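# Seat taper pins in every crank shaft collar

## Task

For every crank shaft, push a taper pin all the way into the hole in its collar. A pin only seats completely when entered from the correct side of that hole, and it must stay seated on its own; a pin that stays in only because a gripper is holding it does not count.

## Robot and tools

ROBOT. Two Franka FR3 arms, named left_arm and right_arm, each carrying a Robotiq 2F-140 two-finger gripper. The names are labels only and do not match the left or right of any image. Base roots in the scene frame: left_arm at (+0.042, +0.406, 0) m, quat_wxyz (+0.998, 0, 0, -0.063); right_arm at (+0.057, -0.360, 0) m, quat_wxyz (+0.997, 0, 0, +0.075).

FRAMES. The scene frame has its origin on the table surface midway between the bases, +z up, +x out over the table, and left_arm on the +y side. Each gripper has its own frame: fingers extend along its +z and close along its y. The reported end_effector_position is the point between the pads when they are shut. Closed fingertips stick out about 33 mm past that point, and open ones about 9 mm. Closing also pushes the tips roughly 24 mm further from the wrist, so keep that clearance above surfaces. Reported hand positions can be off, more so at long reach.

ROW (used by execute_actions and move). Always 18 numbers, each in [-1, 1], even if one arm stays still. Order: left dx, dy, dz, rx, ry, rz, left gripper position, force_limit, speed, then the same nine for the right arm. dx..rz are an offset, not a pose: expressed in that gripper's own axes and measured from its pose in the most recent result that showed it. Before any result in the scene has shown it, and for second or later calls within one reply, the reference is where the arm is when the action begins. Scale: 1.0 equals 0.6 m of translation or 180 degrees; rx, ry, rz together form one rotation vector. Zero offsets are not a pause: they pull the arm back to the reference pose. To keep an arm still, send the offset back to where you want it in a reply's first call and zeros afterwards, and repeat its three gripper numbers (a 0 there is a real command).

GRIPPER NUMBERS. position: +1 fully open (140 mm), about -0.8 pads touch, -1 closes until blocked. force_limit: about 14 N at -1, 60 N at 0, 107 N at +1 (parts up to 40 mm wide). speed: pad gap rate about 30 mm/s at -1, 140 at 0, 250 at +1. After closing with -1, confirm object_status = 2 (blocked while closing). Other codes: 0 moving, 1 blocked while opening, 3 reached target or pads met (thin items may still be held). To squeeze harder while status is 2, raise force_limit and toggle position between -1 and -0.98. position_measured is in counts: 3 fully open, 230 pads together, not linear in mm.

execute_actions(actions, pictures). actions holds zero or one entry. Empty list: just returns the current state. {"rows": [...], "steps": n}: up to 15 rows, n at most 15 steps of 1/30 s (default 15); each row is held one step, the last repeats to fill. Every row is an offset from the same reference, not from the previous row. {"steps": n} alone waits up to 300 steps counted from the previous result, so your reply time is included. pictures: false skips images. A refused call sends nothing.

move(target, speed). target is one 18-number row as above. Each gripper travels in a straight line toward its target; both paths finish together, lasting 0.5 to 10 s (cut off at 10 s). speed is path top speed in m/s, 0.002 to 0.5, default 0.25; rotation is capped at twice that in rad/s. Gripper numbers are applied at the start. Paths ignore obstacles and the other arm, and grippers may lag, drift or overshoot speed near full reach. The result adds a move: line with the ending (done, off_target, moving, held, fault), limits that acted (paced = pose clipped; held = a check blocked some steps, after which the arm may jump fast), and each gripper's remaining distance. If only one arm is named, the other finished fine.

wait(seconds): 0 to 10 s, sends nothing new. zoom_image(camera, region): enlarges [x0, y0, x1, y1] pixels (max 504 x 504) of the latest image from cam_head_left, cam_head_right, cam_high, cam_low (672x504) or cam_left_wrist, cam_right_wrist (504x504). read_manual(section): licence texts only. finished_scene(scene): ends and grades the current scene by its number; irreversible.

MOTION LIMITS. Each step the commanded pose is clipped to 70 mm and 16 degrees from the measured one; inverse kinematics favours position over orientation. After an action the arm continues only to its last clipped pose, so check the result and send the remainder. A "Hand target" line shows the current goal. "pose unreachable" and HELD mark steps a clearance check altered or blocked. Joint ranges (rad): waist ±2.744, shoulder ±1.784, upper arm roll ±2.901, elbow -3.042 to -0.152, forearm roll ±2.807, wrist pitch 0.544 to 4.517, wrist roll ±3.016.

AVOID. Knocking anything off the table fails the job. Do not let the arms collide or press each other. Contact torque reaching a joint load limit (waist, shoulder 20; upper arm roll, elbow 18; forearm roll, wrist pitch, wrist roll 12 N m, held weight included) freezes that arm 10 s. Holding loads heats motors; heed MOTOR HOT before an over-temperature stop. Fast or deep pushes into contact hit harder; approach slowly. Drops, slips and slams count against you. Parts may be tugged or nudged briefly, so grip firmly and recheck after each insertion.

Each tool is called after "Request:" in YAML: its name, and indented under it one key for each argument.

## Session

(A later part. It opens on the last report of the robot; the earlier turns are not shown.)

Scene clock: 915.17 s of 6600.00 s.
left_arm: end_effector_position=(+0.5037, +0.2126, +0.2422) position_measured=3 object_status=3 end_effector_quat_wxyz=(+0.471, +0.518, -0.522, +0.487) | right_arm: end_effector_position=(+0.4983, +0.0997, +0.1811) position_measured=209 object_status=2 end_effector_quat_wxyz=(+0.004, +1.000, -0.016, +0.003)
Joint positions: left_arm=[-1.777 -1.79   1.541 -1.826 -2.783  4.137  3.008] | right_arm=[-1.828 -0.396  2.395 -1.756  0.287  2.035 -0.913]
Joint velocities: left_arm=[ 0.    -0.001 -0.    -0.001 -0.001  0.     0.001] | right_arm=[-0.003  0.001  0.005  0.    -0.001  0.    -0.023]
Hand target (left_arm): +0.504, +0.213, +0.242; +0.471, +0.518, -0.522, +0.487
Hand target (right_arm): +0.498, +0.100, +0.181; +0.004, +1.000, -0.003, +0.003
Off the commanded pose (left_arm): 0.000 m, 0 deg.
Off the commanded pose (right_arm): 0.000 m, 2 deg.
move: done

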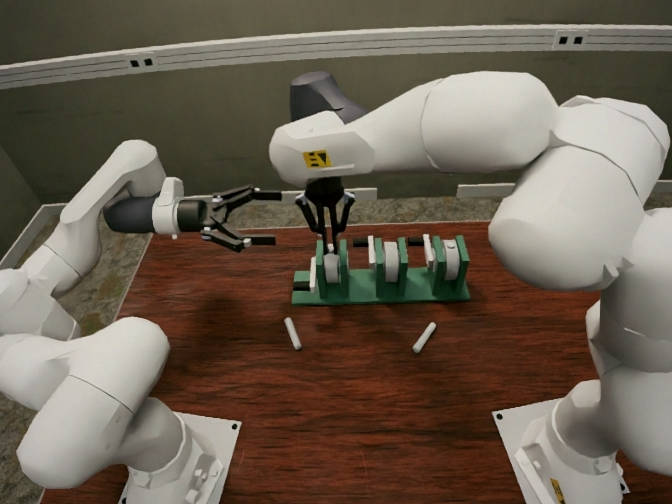

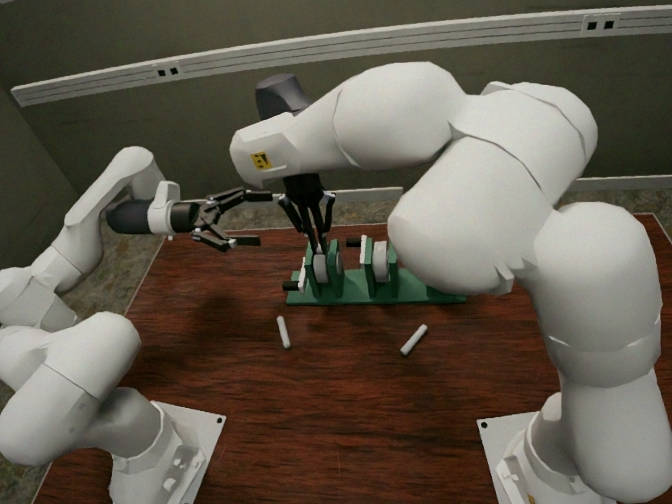

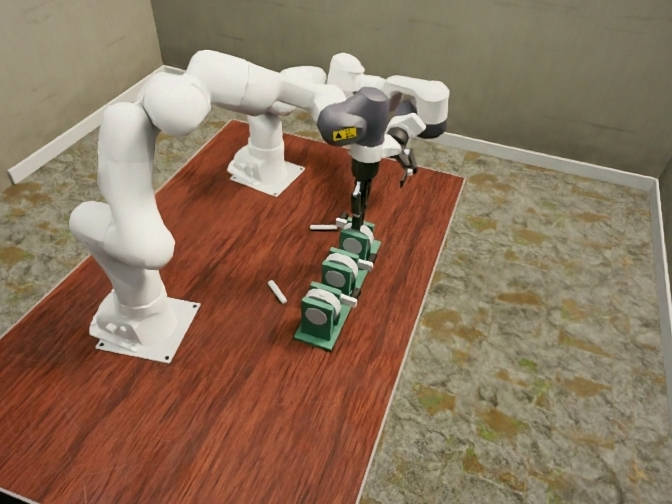

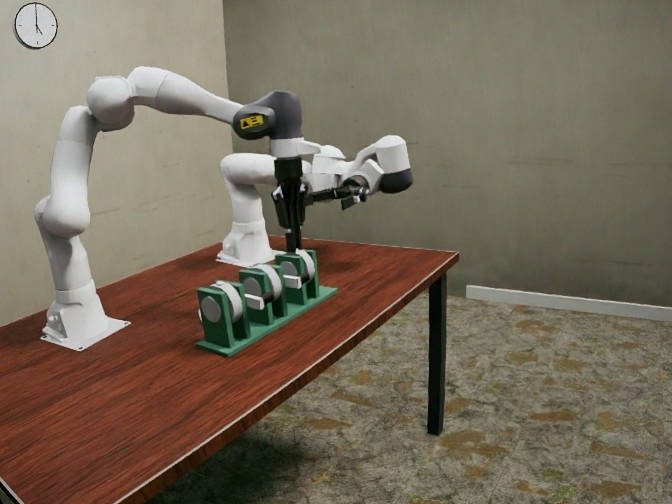

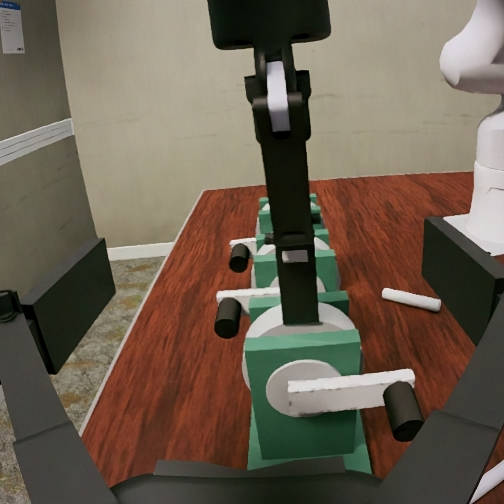

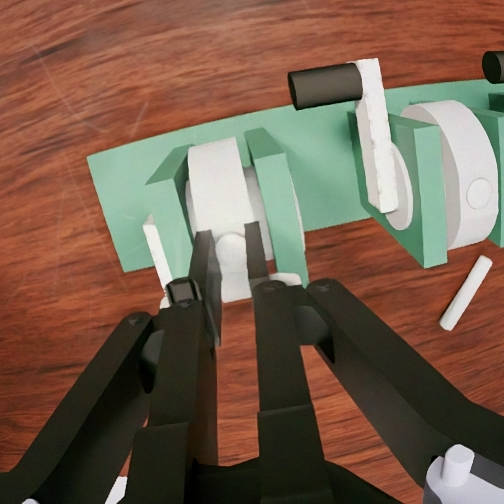

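Request:
move:
  target: [0,0,0,0,0,0,1,0,0,0,0,0,0,0,0,-0.55,0,-0.5]
  speed: 0.01

Request:
move:
  target: [0,0,0,0,0,0,1,0,0,0,0,-0.02,0,0,0,-0.55,0,-0.5]
  speed: 0.02

Request:
move:
  target: [0,0,0,0,0,0,1,0,0,0,0,0,0,0,0,-1,0,0]
  speed: 0.02

Request:
zoom_image:
  camera: "cam_left_wrist"
  region: [255, 250, 355, 350]

Scene clock: 922.97 s of 6600.00 s.
left_arm: end_effector_position=(+0.5037, +0.2126, +0.2422) position_measured=3 object_status=3 end_effector_quat_wxyz=(+0.471, +0.518, -0.522, +0.487) | right_arm: end_effector_position=(+0.4983, +0.0997, +0.1810) position_measured=199 object_status=3 end_effector_quat_wxyz=(+0.004, +1.000, -0.013, +0.003)
Joint positions: left_arm=[-1.777 -1.79   1.541 -1.826 -2.783  4.137  3.008] | right_arm=[-1.829 -0.396  2.396 -1.756  0.286  2.035 -0.918]
Joint velocities: left_arm=[-0.    -0.001 -0.    -0.     0.002 -0.     0.001] | right_arm=[-0.     0.001 -0.001 -0.001  0.001 -0.     0.002]
Hand target (left_arm): +0.504, +0.213, +0.242; +0.471, +0.518, -0.522, +0.487
Hand target (right_arm): +0.498, +0.100, +0.181; +0.004, +1.000, -0.016, +0.003
Off the commanded pose (left_arm): 0.000 m, 0 deg.
Off the commanded pose (right_arm): 0.000 m, 0 deg.
After step 90, 4.10 s passed at rest.
move: done

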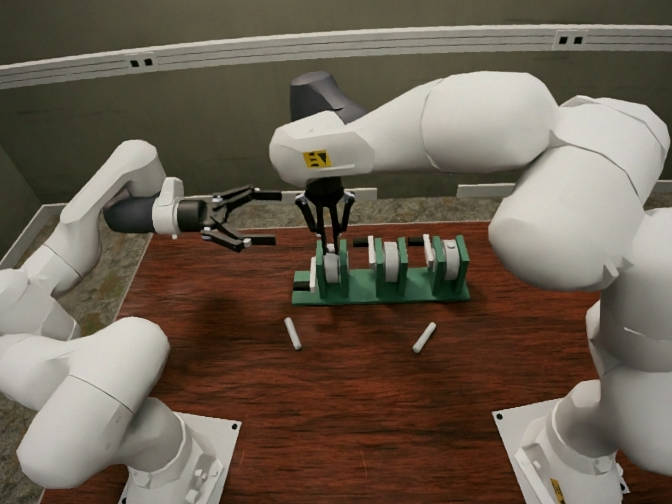

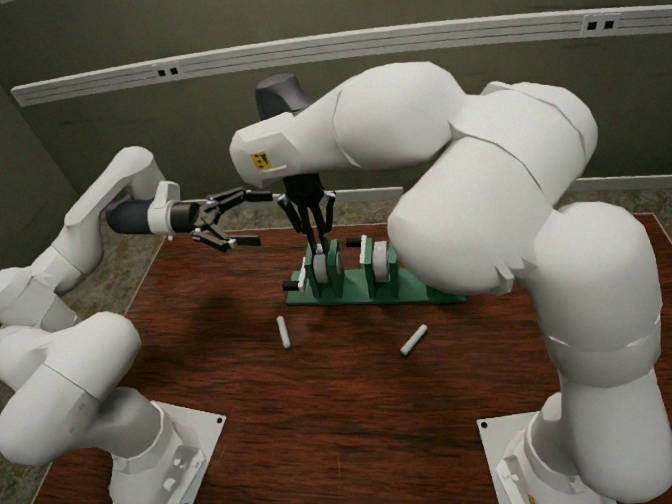

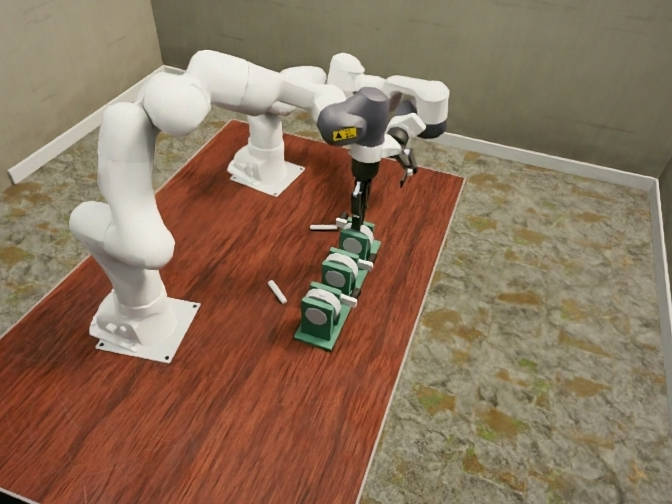

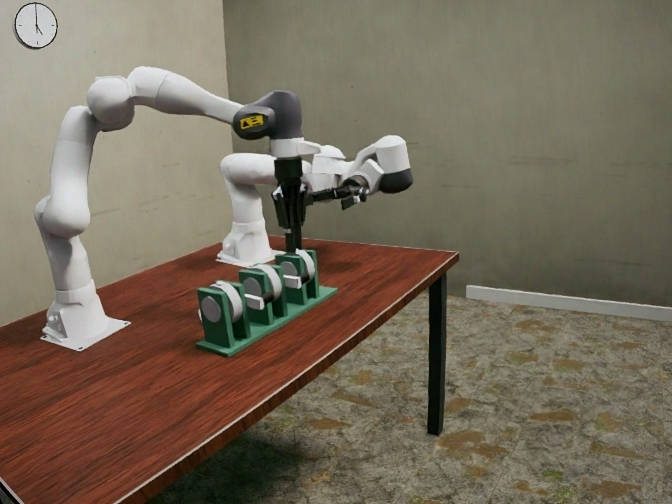

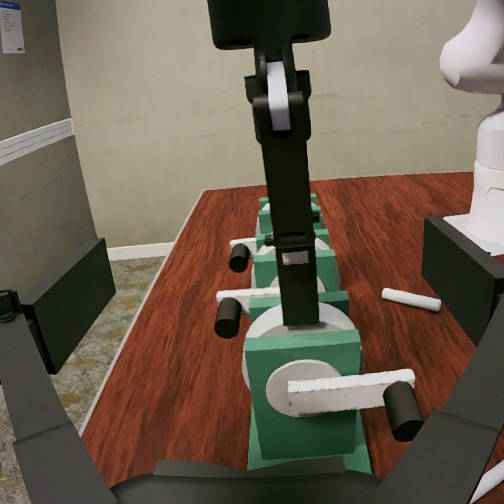

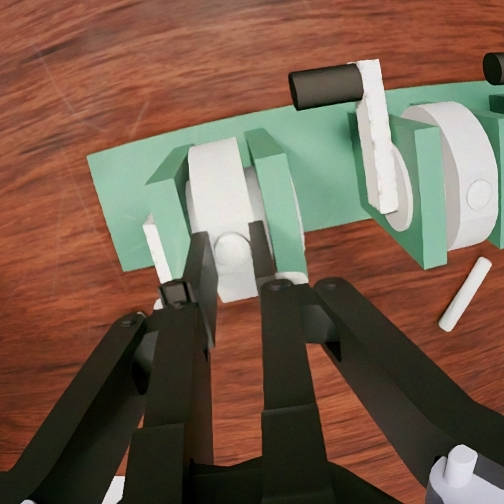

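Scene clock: 923.80 s of 6600.00 s.
left_arm: end_effector_position=(+0.5037, +0.2126, +0.2422) position_measured=3 object_status=3 end_effector_quat_wxyz=(+0.471, +0.518, -0.522, +0.487) | right_arm: end_effector_position=(+0.4981, +0.1009, +0.1916) position_measured=199 object_status=3 end_effector_quat_wxyz=(+0.003, +1.000, -0.011, +0.003)
Joint positions: left_arm=[-1.777 -1.79   1.541 -1.826 -2.783  4.137  3.008] | right_arm=[-1.829 -0.385  2.395 -1.741  0.277  2.014 -0.916]
Joint velocities: left_arm=[-0.001 -0.001 -0.001 -0.    -0.     0.     0.   ] | right_arm=[-0.001 -0.001  0.     0.    -0.003 -0.013  0.004]
Hand target (left_arm): +0.504, +0.213, +0.242; +0.471, +0.518, -0.522, +0.487
Hand target (right_arm): +0.498, +0.100, +0.193; +0.004, +1.000, -0.013, +0.003
Off the commanded pose (left_arm): 0.000 m, 0 deg.
Off the commanded pose (right_arm): 0.002 m, 0 deg.
move: done

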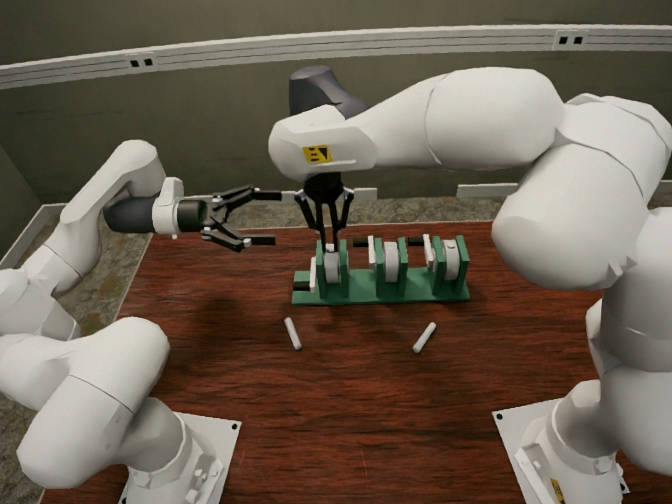

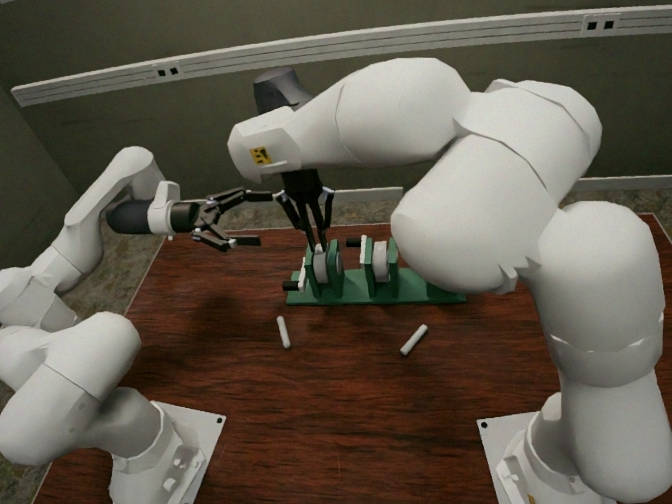

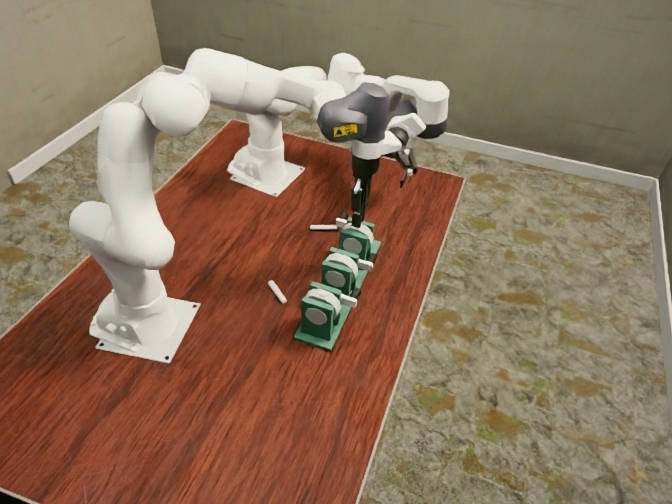

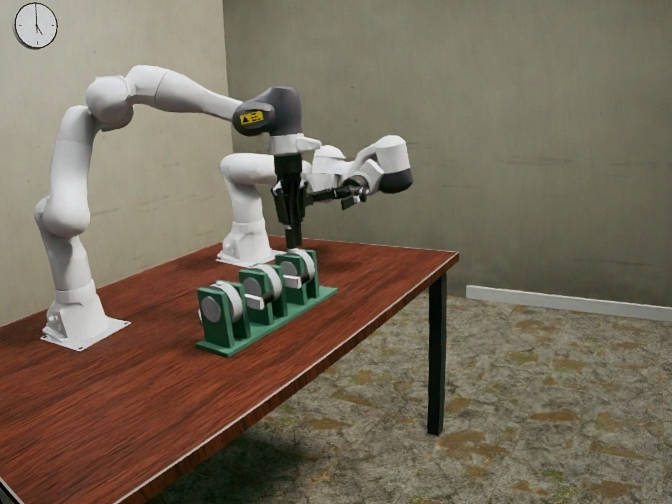

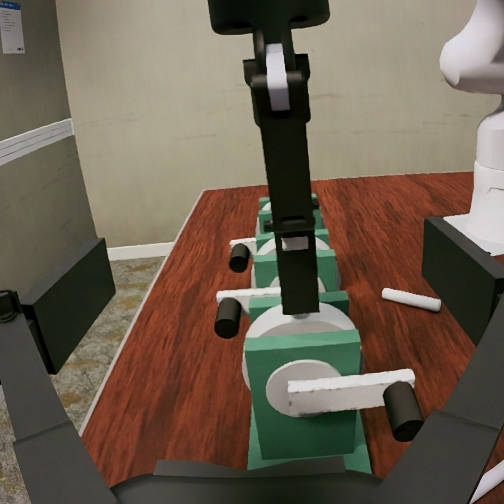

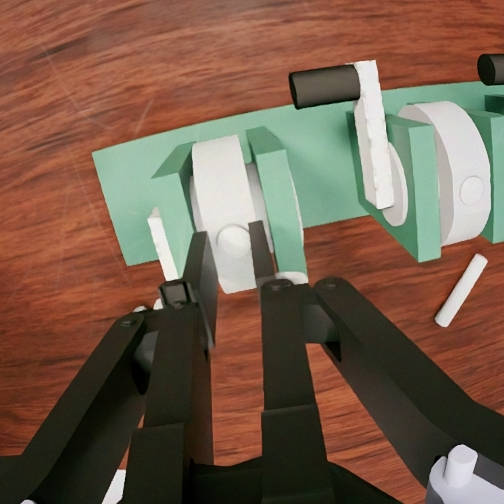

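Scene clock: 924.30 s of 6600.00 s.
left_arm: end_effector_position=(+0.5037, +0.2126, +0.2422) position_measured=3 object_status=3 end_effector_quat_wxyz=(+0.471, +0.518, -0.522, +0.487) | right_arm: end_effector_position=(+0.4980, +0.1008, +0.1916) position_measured=233 object_status=3 end_effector_quat_wxyz=(+0.003, +1.000, -0.011, +0.003)
Joint positions: left_arm=[-1.777 -1.79   1.541 -1.826 -2.783  4.137  3.008] | right_arm=[-1.829 -0.385  2.395 -1.741  0.277  2.014 -0.916]
Joint velocities: left_arm=[-0.     0.002 -0.     0.001 -0.001 -0.001 -0.001] | right_arm=[-0.001 -0.     0.001  0.     0.001  0.001  0.001]
Hand target (left_arm): +0.504, +0.213, +0.242; +0.471, +0.518, -0.522, +0.487
Hand target (right_arm): +0.498, +0.101, +0.192; +0.003, +1.000, -0.011, +0.003
Off the commanded pose (left_arm): 0.000 m, 0 deg.
Off the commanded pose (right_arm): 0.000 m, 0 deg.
move: done

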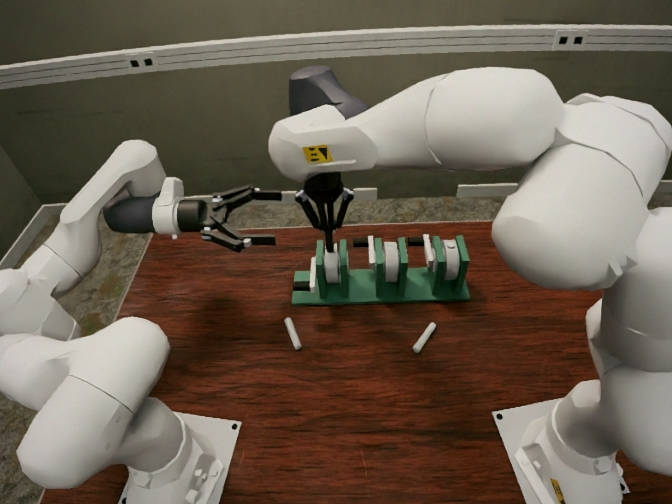

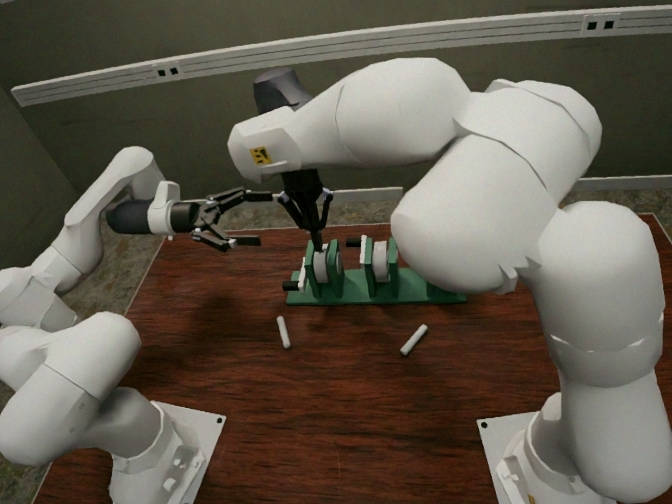

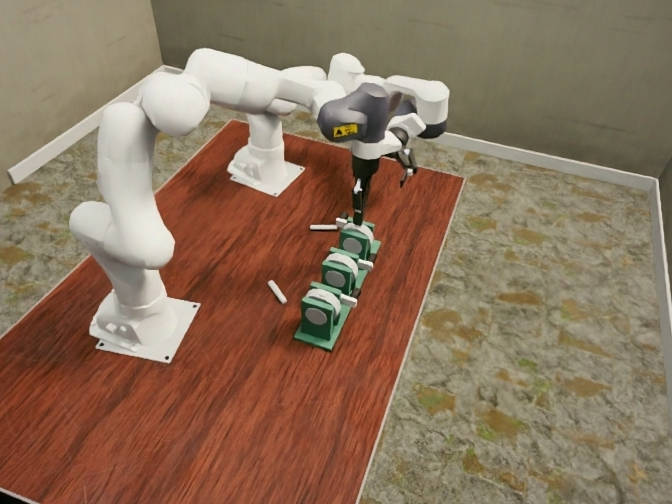

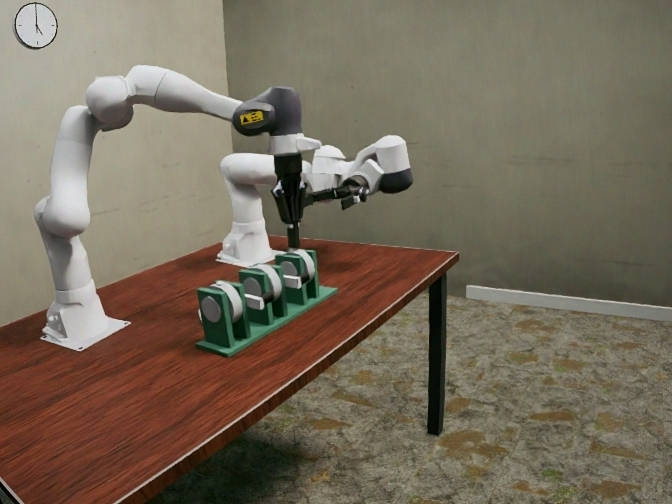

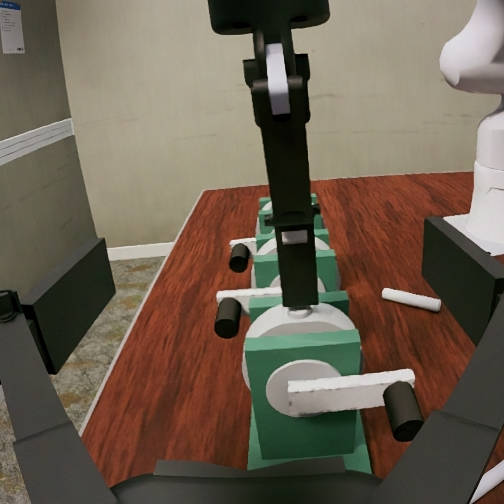

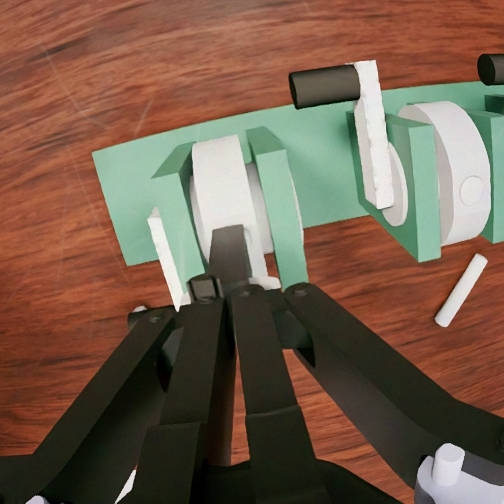

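Region (255, 250, 355, 350) of cam_left_wrist's 504x504 image, scaled by 5.040, with more detail than that image has.

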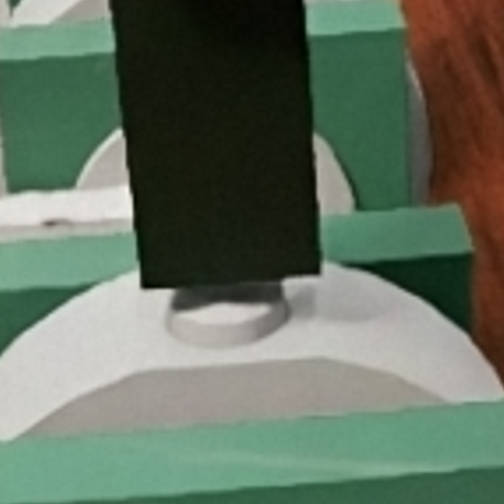

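Request:
move:
  target: [0,0,0,0,0,0,1,0,0,0.001,0.0015,0.031,0,0,0,-1,0,0]
  speed: 0.005

Scene clock: 931.17 s of 6600.00 s.
left_arm: end_effector_position=(+0.5037, +0.2126, +0.2422) position_measured=3 object_status=3 end_effector_quat_wxyz=(+0.471, +0.518, -0.522, +0.487) | right_arm: end_effector_position=(+0.5013, +0.0998, +0.1862) position_measured=233 object_status=3 end_effector_quat_wxyz=(-0.002, +1.000, -0.013, +0.004)
Joint positions: left_arm=[-1.777 -1.79   1.541 -1.826 -2.783  4.137  3.008] | right_arm=[-1.832 -0.385  2.395 -1.757  0.287  2.04  -0.923]
Joint velocities: left_arm=[ 0.  0. -0.  0.  0. -0.  0.] | right_arm=[ 0.    -0.001  0.002 -0.001 -0.001  0.003 -0.002]
Hand target (left_arm): +0.504, +0.213, +0.242; +0.471, +0.518, -0.522, +0.487
Hand target (right_arm): +0.498, +0.099, +0.173; +0.003, +1.000, -0.011, +0.003
Off the commanded pose (left_arm): 0.000 m, 0 deg.
Off the commanded pose (right_arm): 0.013 m, 1 deg.
move: off_target (right_arm)

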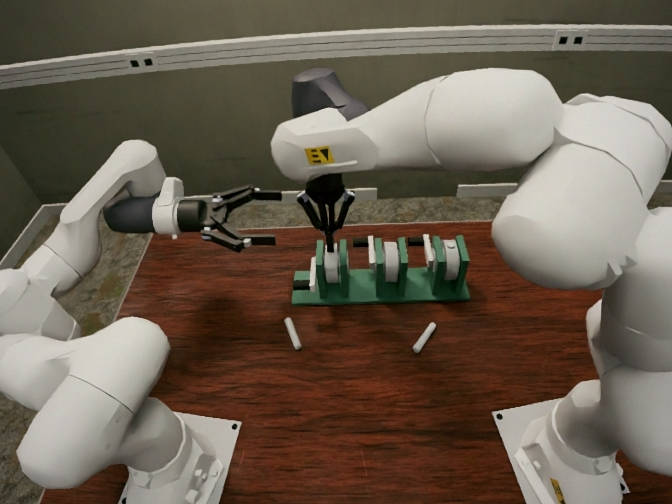

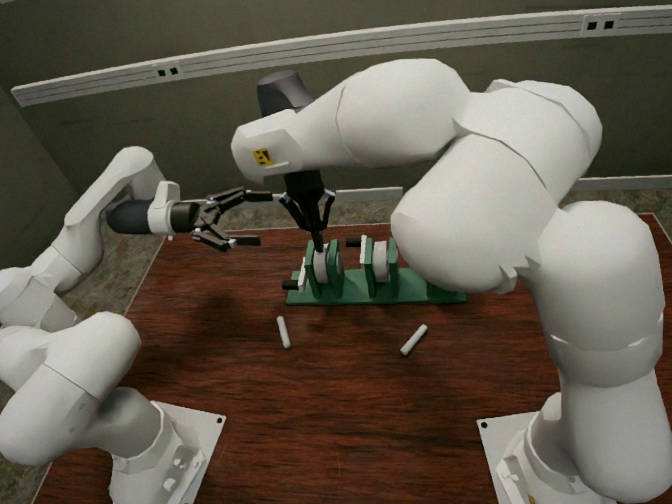

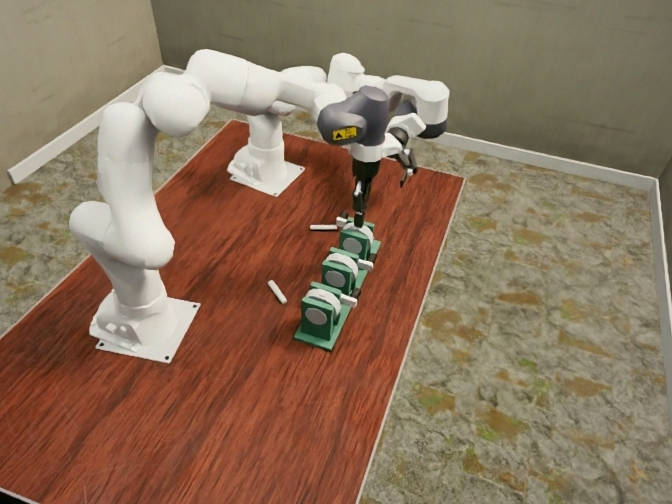

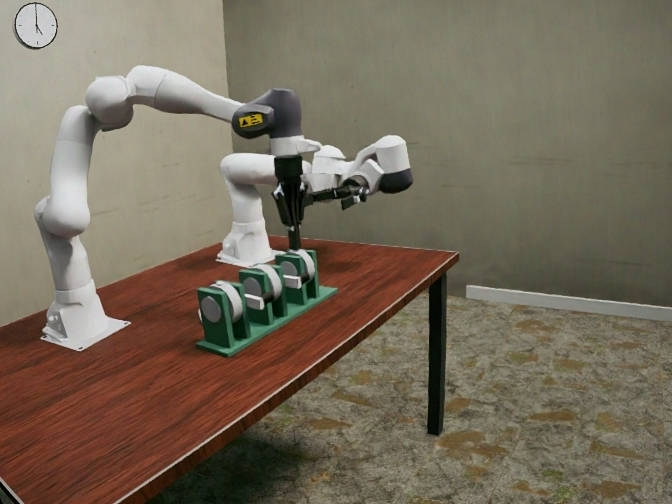

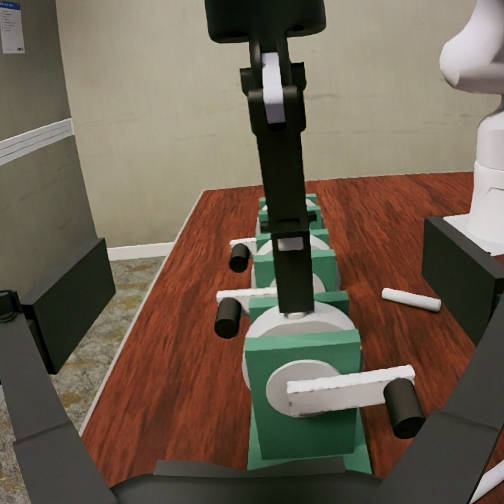

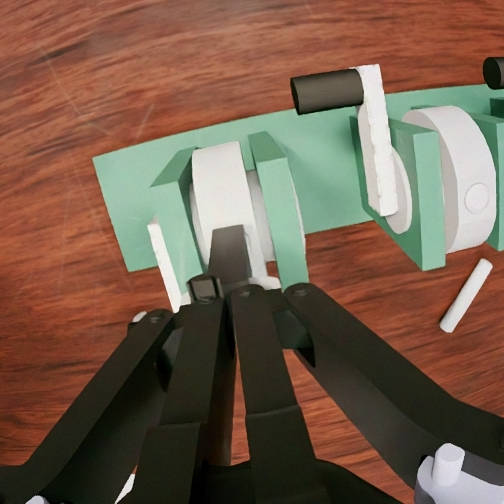

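Request:
move:
  target: [0,0,0,0,0,0,1,0,0,-0.013,0,0.033,-0.003,0,0,-1,0,0]
  speed: 0.008

Scene clock: 937.67 s of 6600.00 s.
left_arm: end_effector_position=(+0.5037, +0.2126, +0.2422) position_measured=3 object_status=3 end_effector_quat_wxyz=(+0.471, +0.518, -0.522, +0.487) | right_arm: end_effector_position=(+0.5024, +0.0994, +0.1863) position_measured=233 object_status=3 end_effector_quat_wxyz=(-0.010, +1.000, -0.015, +0.009)
Joint positions: left_arm=[-1.777 -1.79   1.541 -1.826 -2.783  4.137  3.008] | right_arm=[-1.829 -0.369  2.395 -1.782  0.283  2.068 -0.92 ]
Joint velocities: left_arm=[ 0.001 -0.     0.    -0.001 -0.    -0.001 -0.002] | right_arm=[-0.001  0.001 -0.    -0.002 -0.003  0.005  0.002]
Hand target (left_arm): +0.504, +0.213, +0.242; +0.471, +0.518, -0.522, +0.487
Hand target (right_arm): +0.493, +0.099, +0.167; +0.002, +1.000, -0.013, +0.004
Off the commanded pose (left_arm): 0.000 m, 0 deg.
Off the commanded pose (right_arm): 0.022 m, 2 deg.
After step 90, 0.60 s passed at rest.
move: off_target (right_arm)

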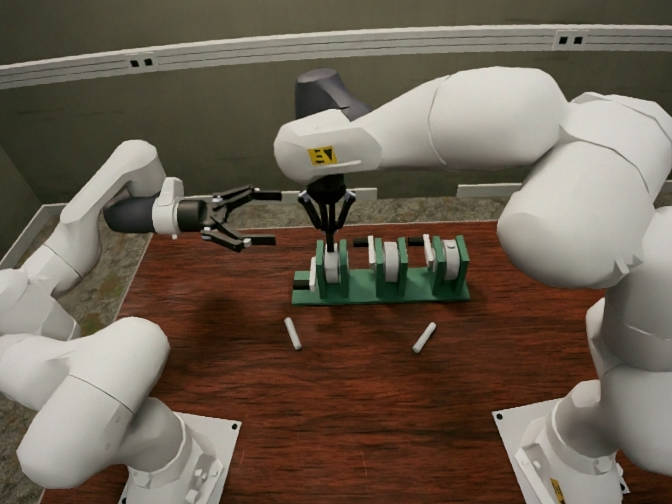

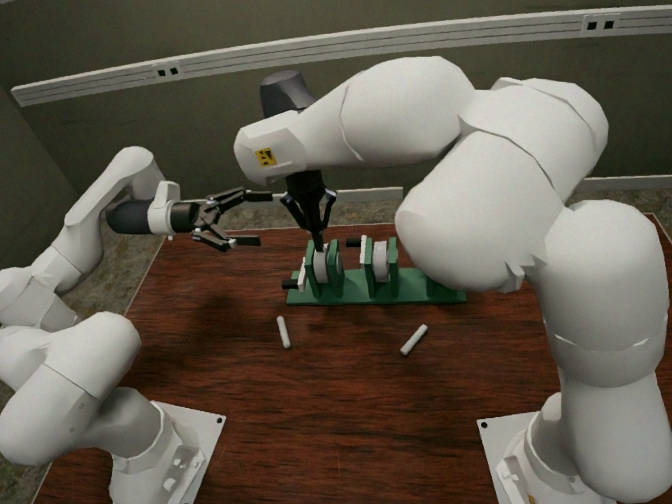

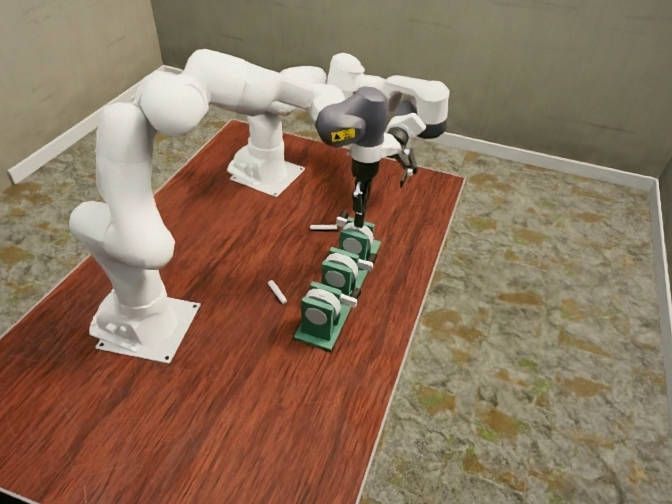

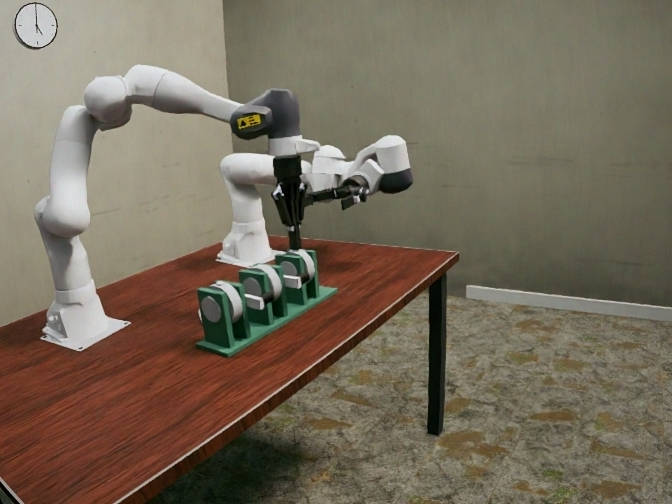

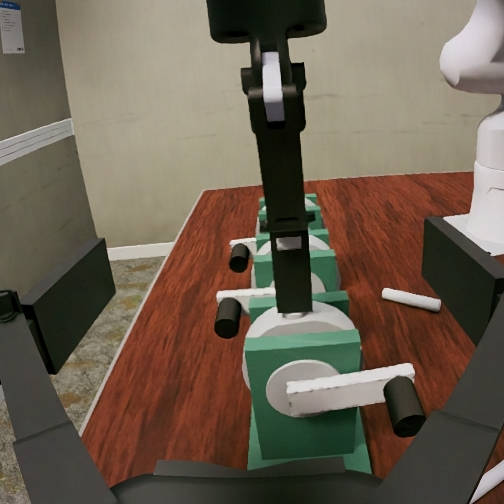

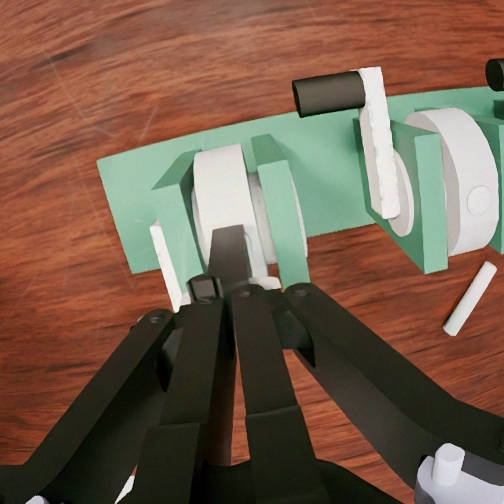

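Relieve first and think.

Request:
move:
  target: [0,0,0,0,0,0,1,0,0,0,0,-0.015,-0.006,0,0,-1,0,0]
  speed: 0.02

Request:
zoom_image:
  camera: "cam_left_wrist"
  region: [255, 250, 355, 350]

Scene clock: 942.13 s of 6600.00 s.
left_arm: end_effector_position=(+0.5037, +0.2126, +0.2422) position_measured=3 object_status=3 end_effector_quat_wxyz=(+0.471, +0.518, -0.522, +0.487) | right_arm: end_effector_position=(+0.5025, +0.1009, +0.1952) position_measured=233 object_status=3 end_effector_quat_wxyz=(-0.003, +1.000, -0.012, +0.010)
Joint positions: left_arm=[-1.777 -1.79   1.541 -1.826 -2.783  4.137  3.008] | right_arm=[-1.829 -0.372  2.395 -1.752  0.269  2.035 -0.913]
Joint velocities: left_arm=[-0.001 -0.001 -0.002  0.001 -0.001  0.001  0.   ] | right_arm=[-0.002 -0.004 -0.001  0.004 -0.006 -0.023  0.006]
Hand target (left_arm): +0.504, +0.213, +0.242; +0.471, +0.518, -0.522, +0.487
Hand target (right_arm): +0.502, +0.099, +0.195; -0.000, +1.000, -0.015, +0.009
Off the commanded pose (left_arm): 0.000 m, 0 deg.
Off the commanded pose (right_arm): 0.002 m, 1 deg.
After step 90, 0.77 s passed at rest.
move: done

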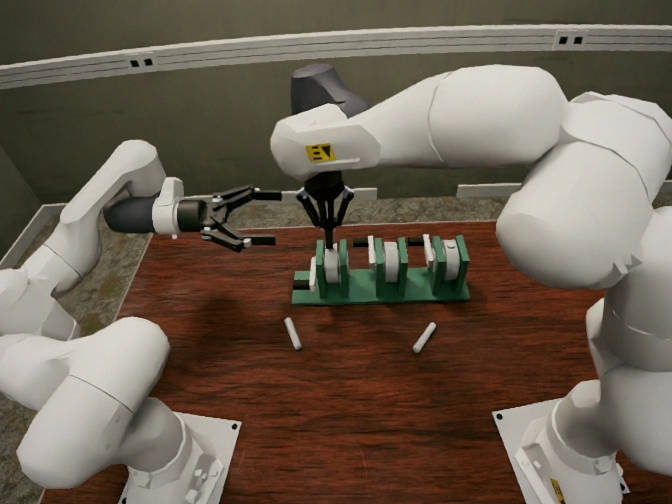

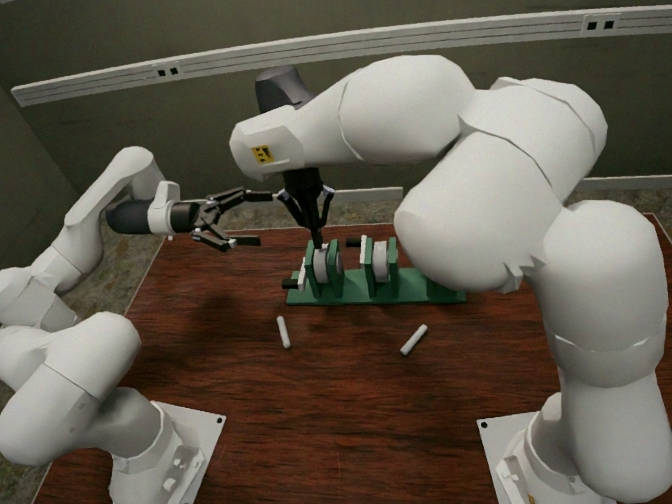

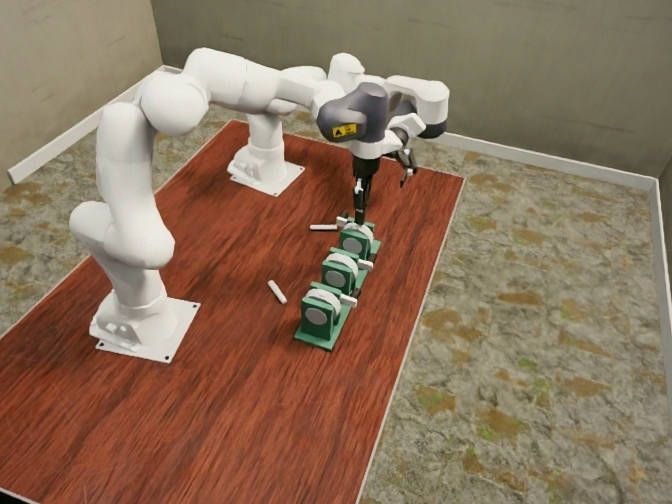

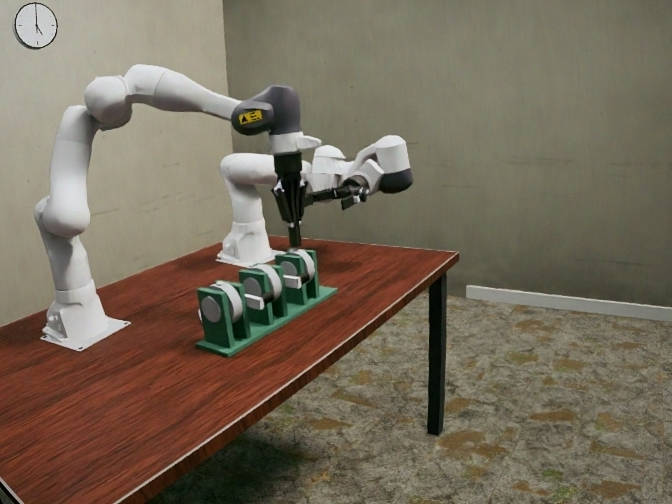

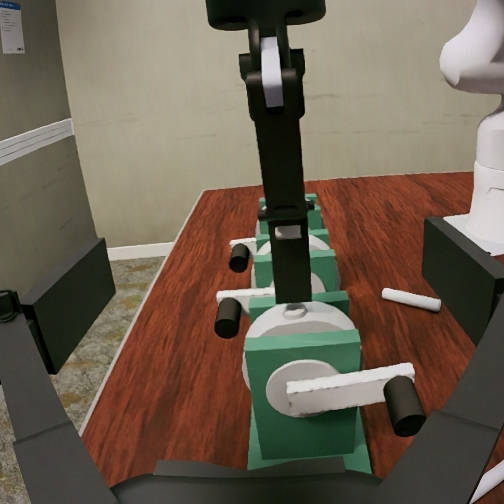

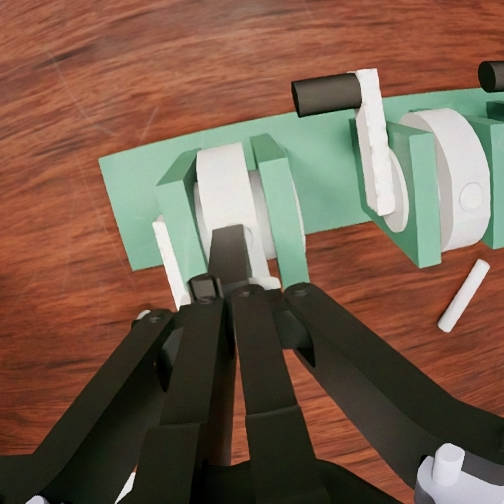

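Region (255, 250, 355, 350) of cam_left_wrist's 504x504 image, scaled by 5.040, with more detail than that image has.

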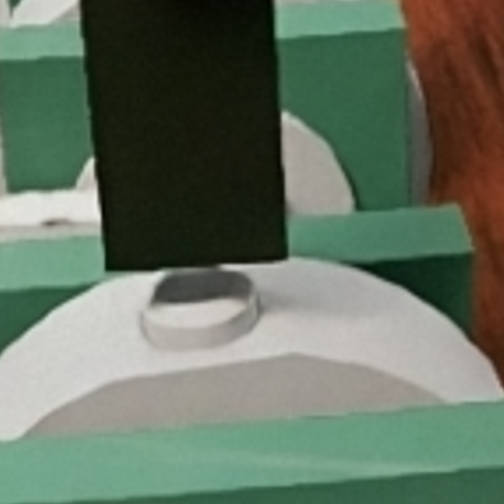

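Request:
move:
  target: [0,0,0,0,0,0,1,0,0,0.005,0.48,-0.035,0,-0.006,0,-0.55,0,0]
  speed: 0.15

Request:
zoom_image:
  camera: "cam_right_wrist"
  region: [170, 160, 300, 290]

Scene clock: 971.00 s of 6600.00 s.
left_arm: end_effector_position=(+0.5037, +0.2126, +0.2422) position_measured=3 object_status=3 end_effector_quat_wxyz=(+0.471, +0.518, -0.522, +0.487) | right_arm: end_effector_position=(+0.5008, -0.1886, +0.2179) position_measured=199 object_status=3 end_effector_quat_wxyz=(-0.004, +1.000, -0.019, +0.000)
Joint positions: left_arm=[-1.777 -1.79   1.541 -1.826 -2.783  4.137  3.008] | right_arm=[-2.     0.337  2.271 -2.306 -0.285  2.071 -0.944]
Joint velocities: left_arm=[ 0.    -0.     0.     0.     0.001 -0.     0.002] | right_arm=[-0.001  0.004 -0.001 -0.001 -0.007 -0.006 -0.009]
Hand target (left_arm): +0.504, +0.213, +0.242; +0.471, +0.518, -0.522, +0.487
Hand target (right_arm): +0.499, -0.190, +0.217; -0.002, +1.000, -0.015, -0.001
Off the commanded pose (left_arm): 0.000 m, 0 deg.
Off the commanded pose (right_arm): 0.005 m, 1 deg.
After step 90, 23.43 s passed at rest.
move: off_target (right_arm)

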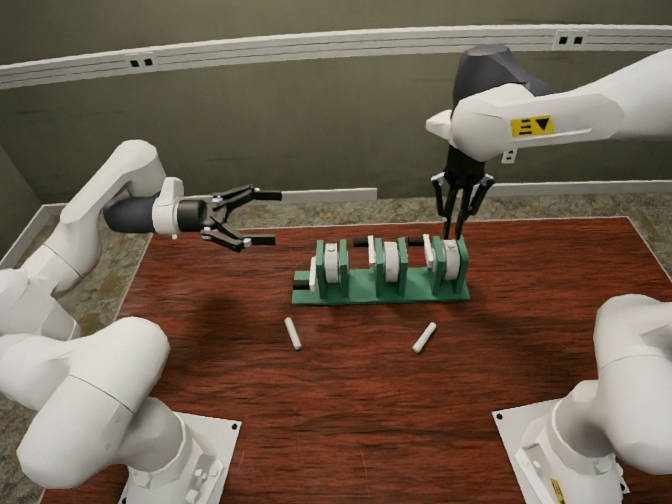

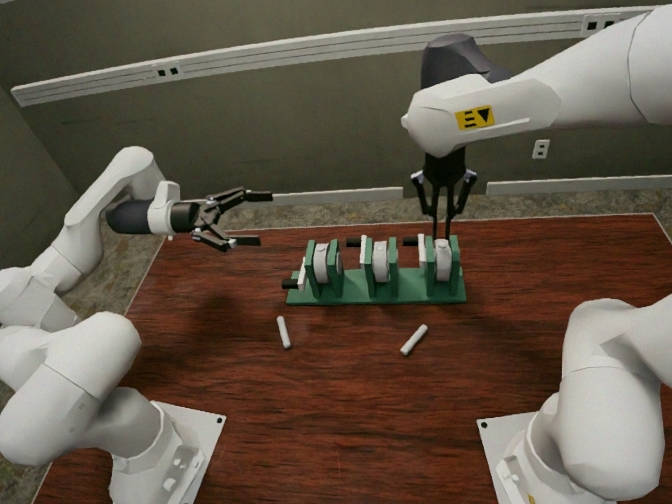

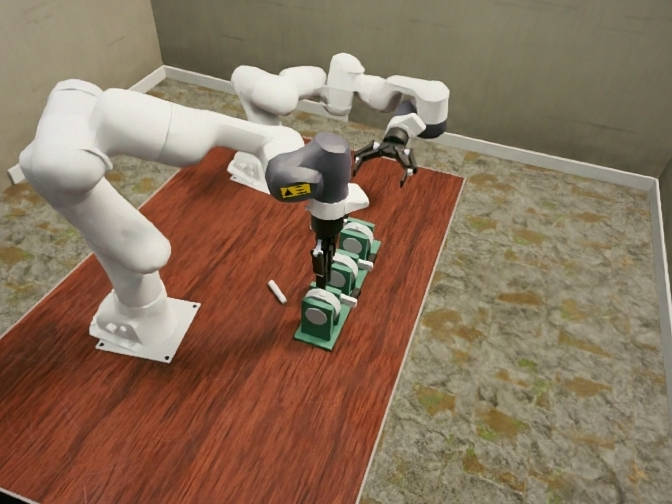

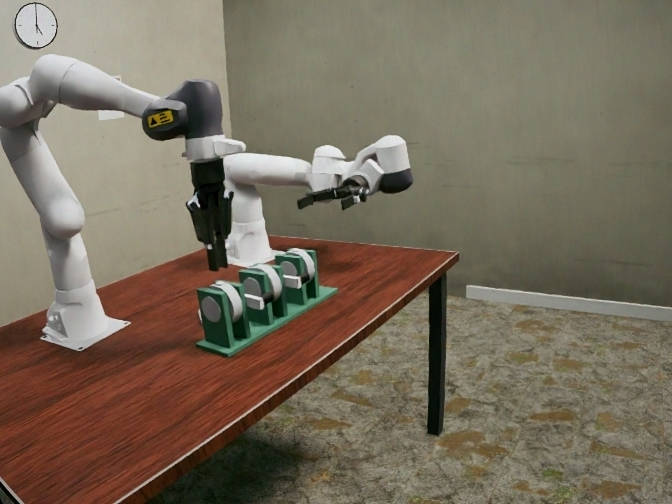

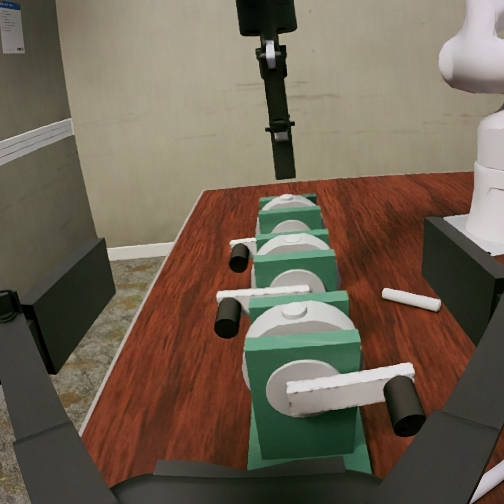

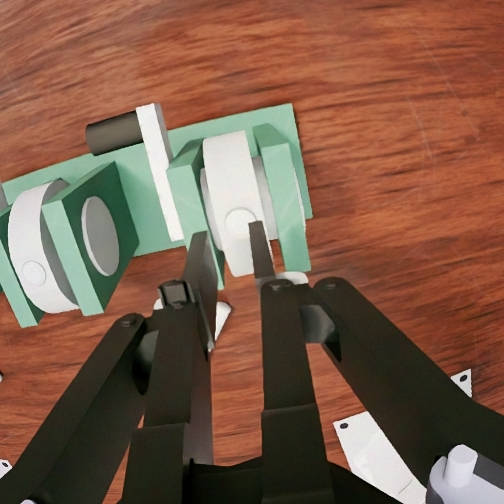

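Region (170, 160, 300, 290) of cam_right_wrist's 504x504 image, scaled by 3.877, with more detail than that image has.

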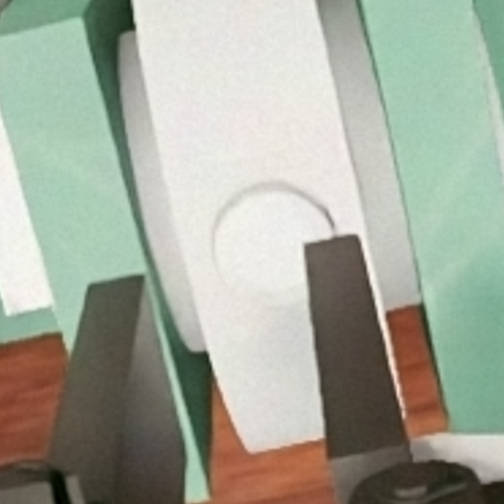

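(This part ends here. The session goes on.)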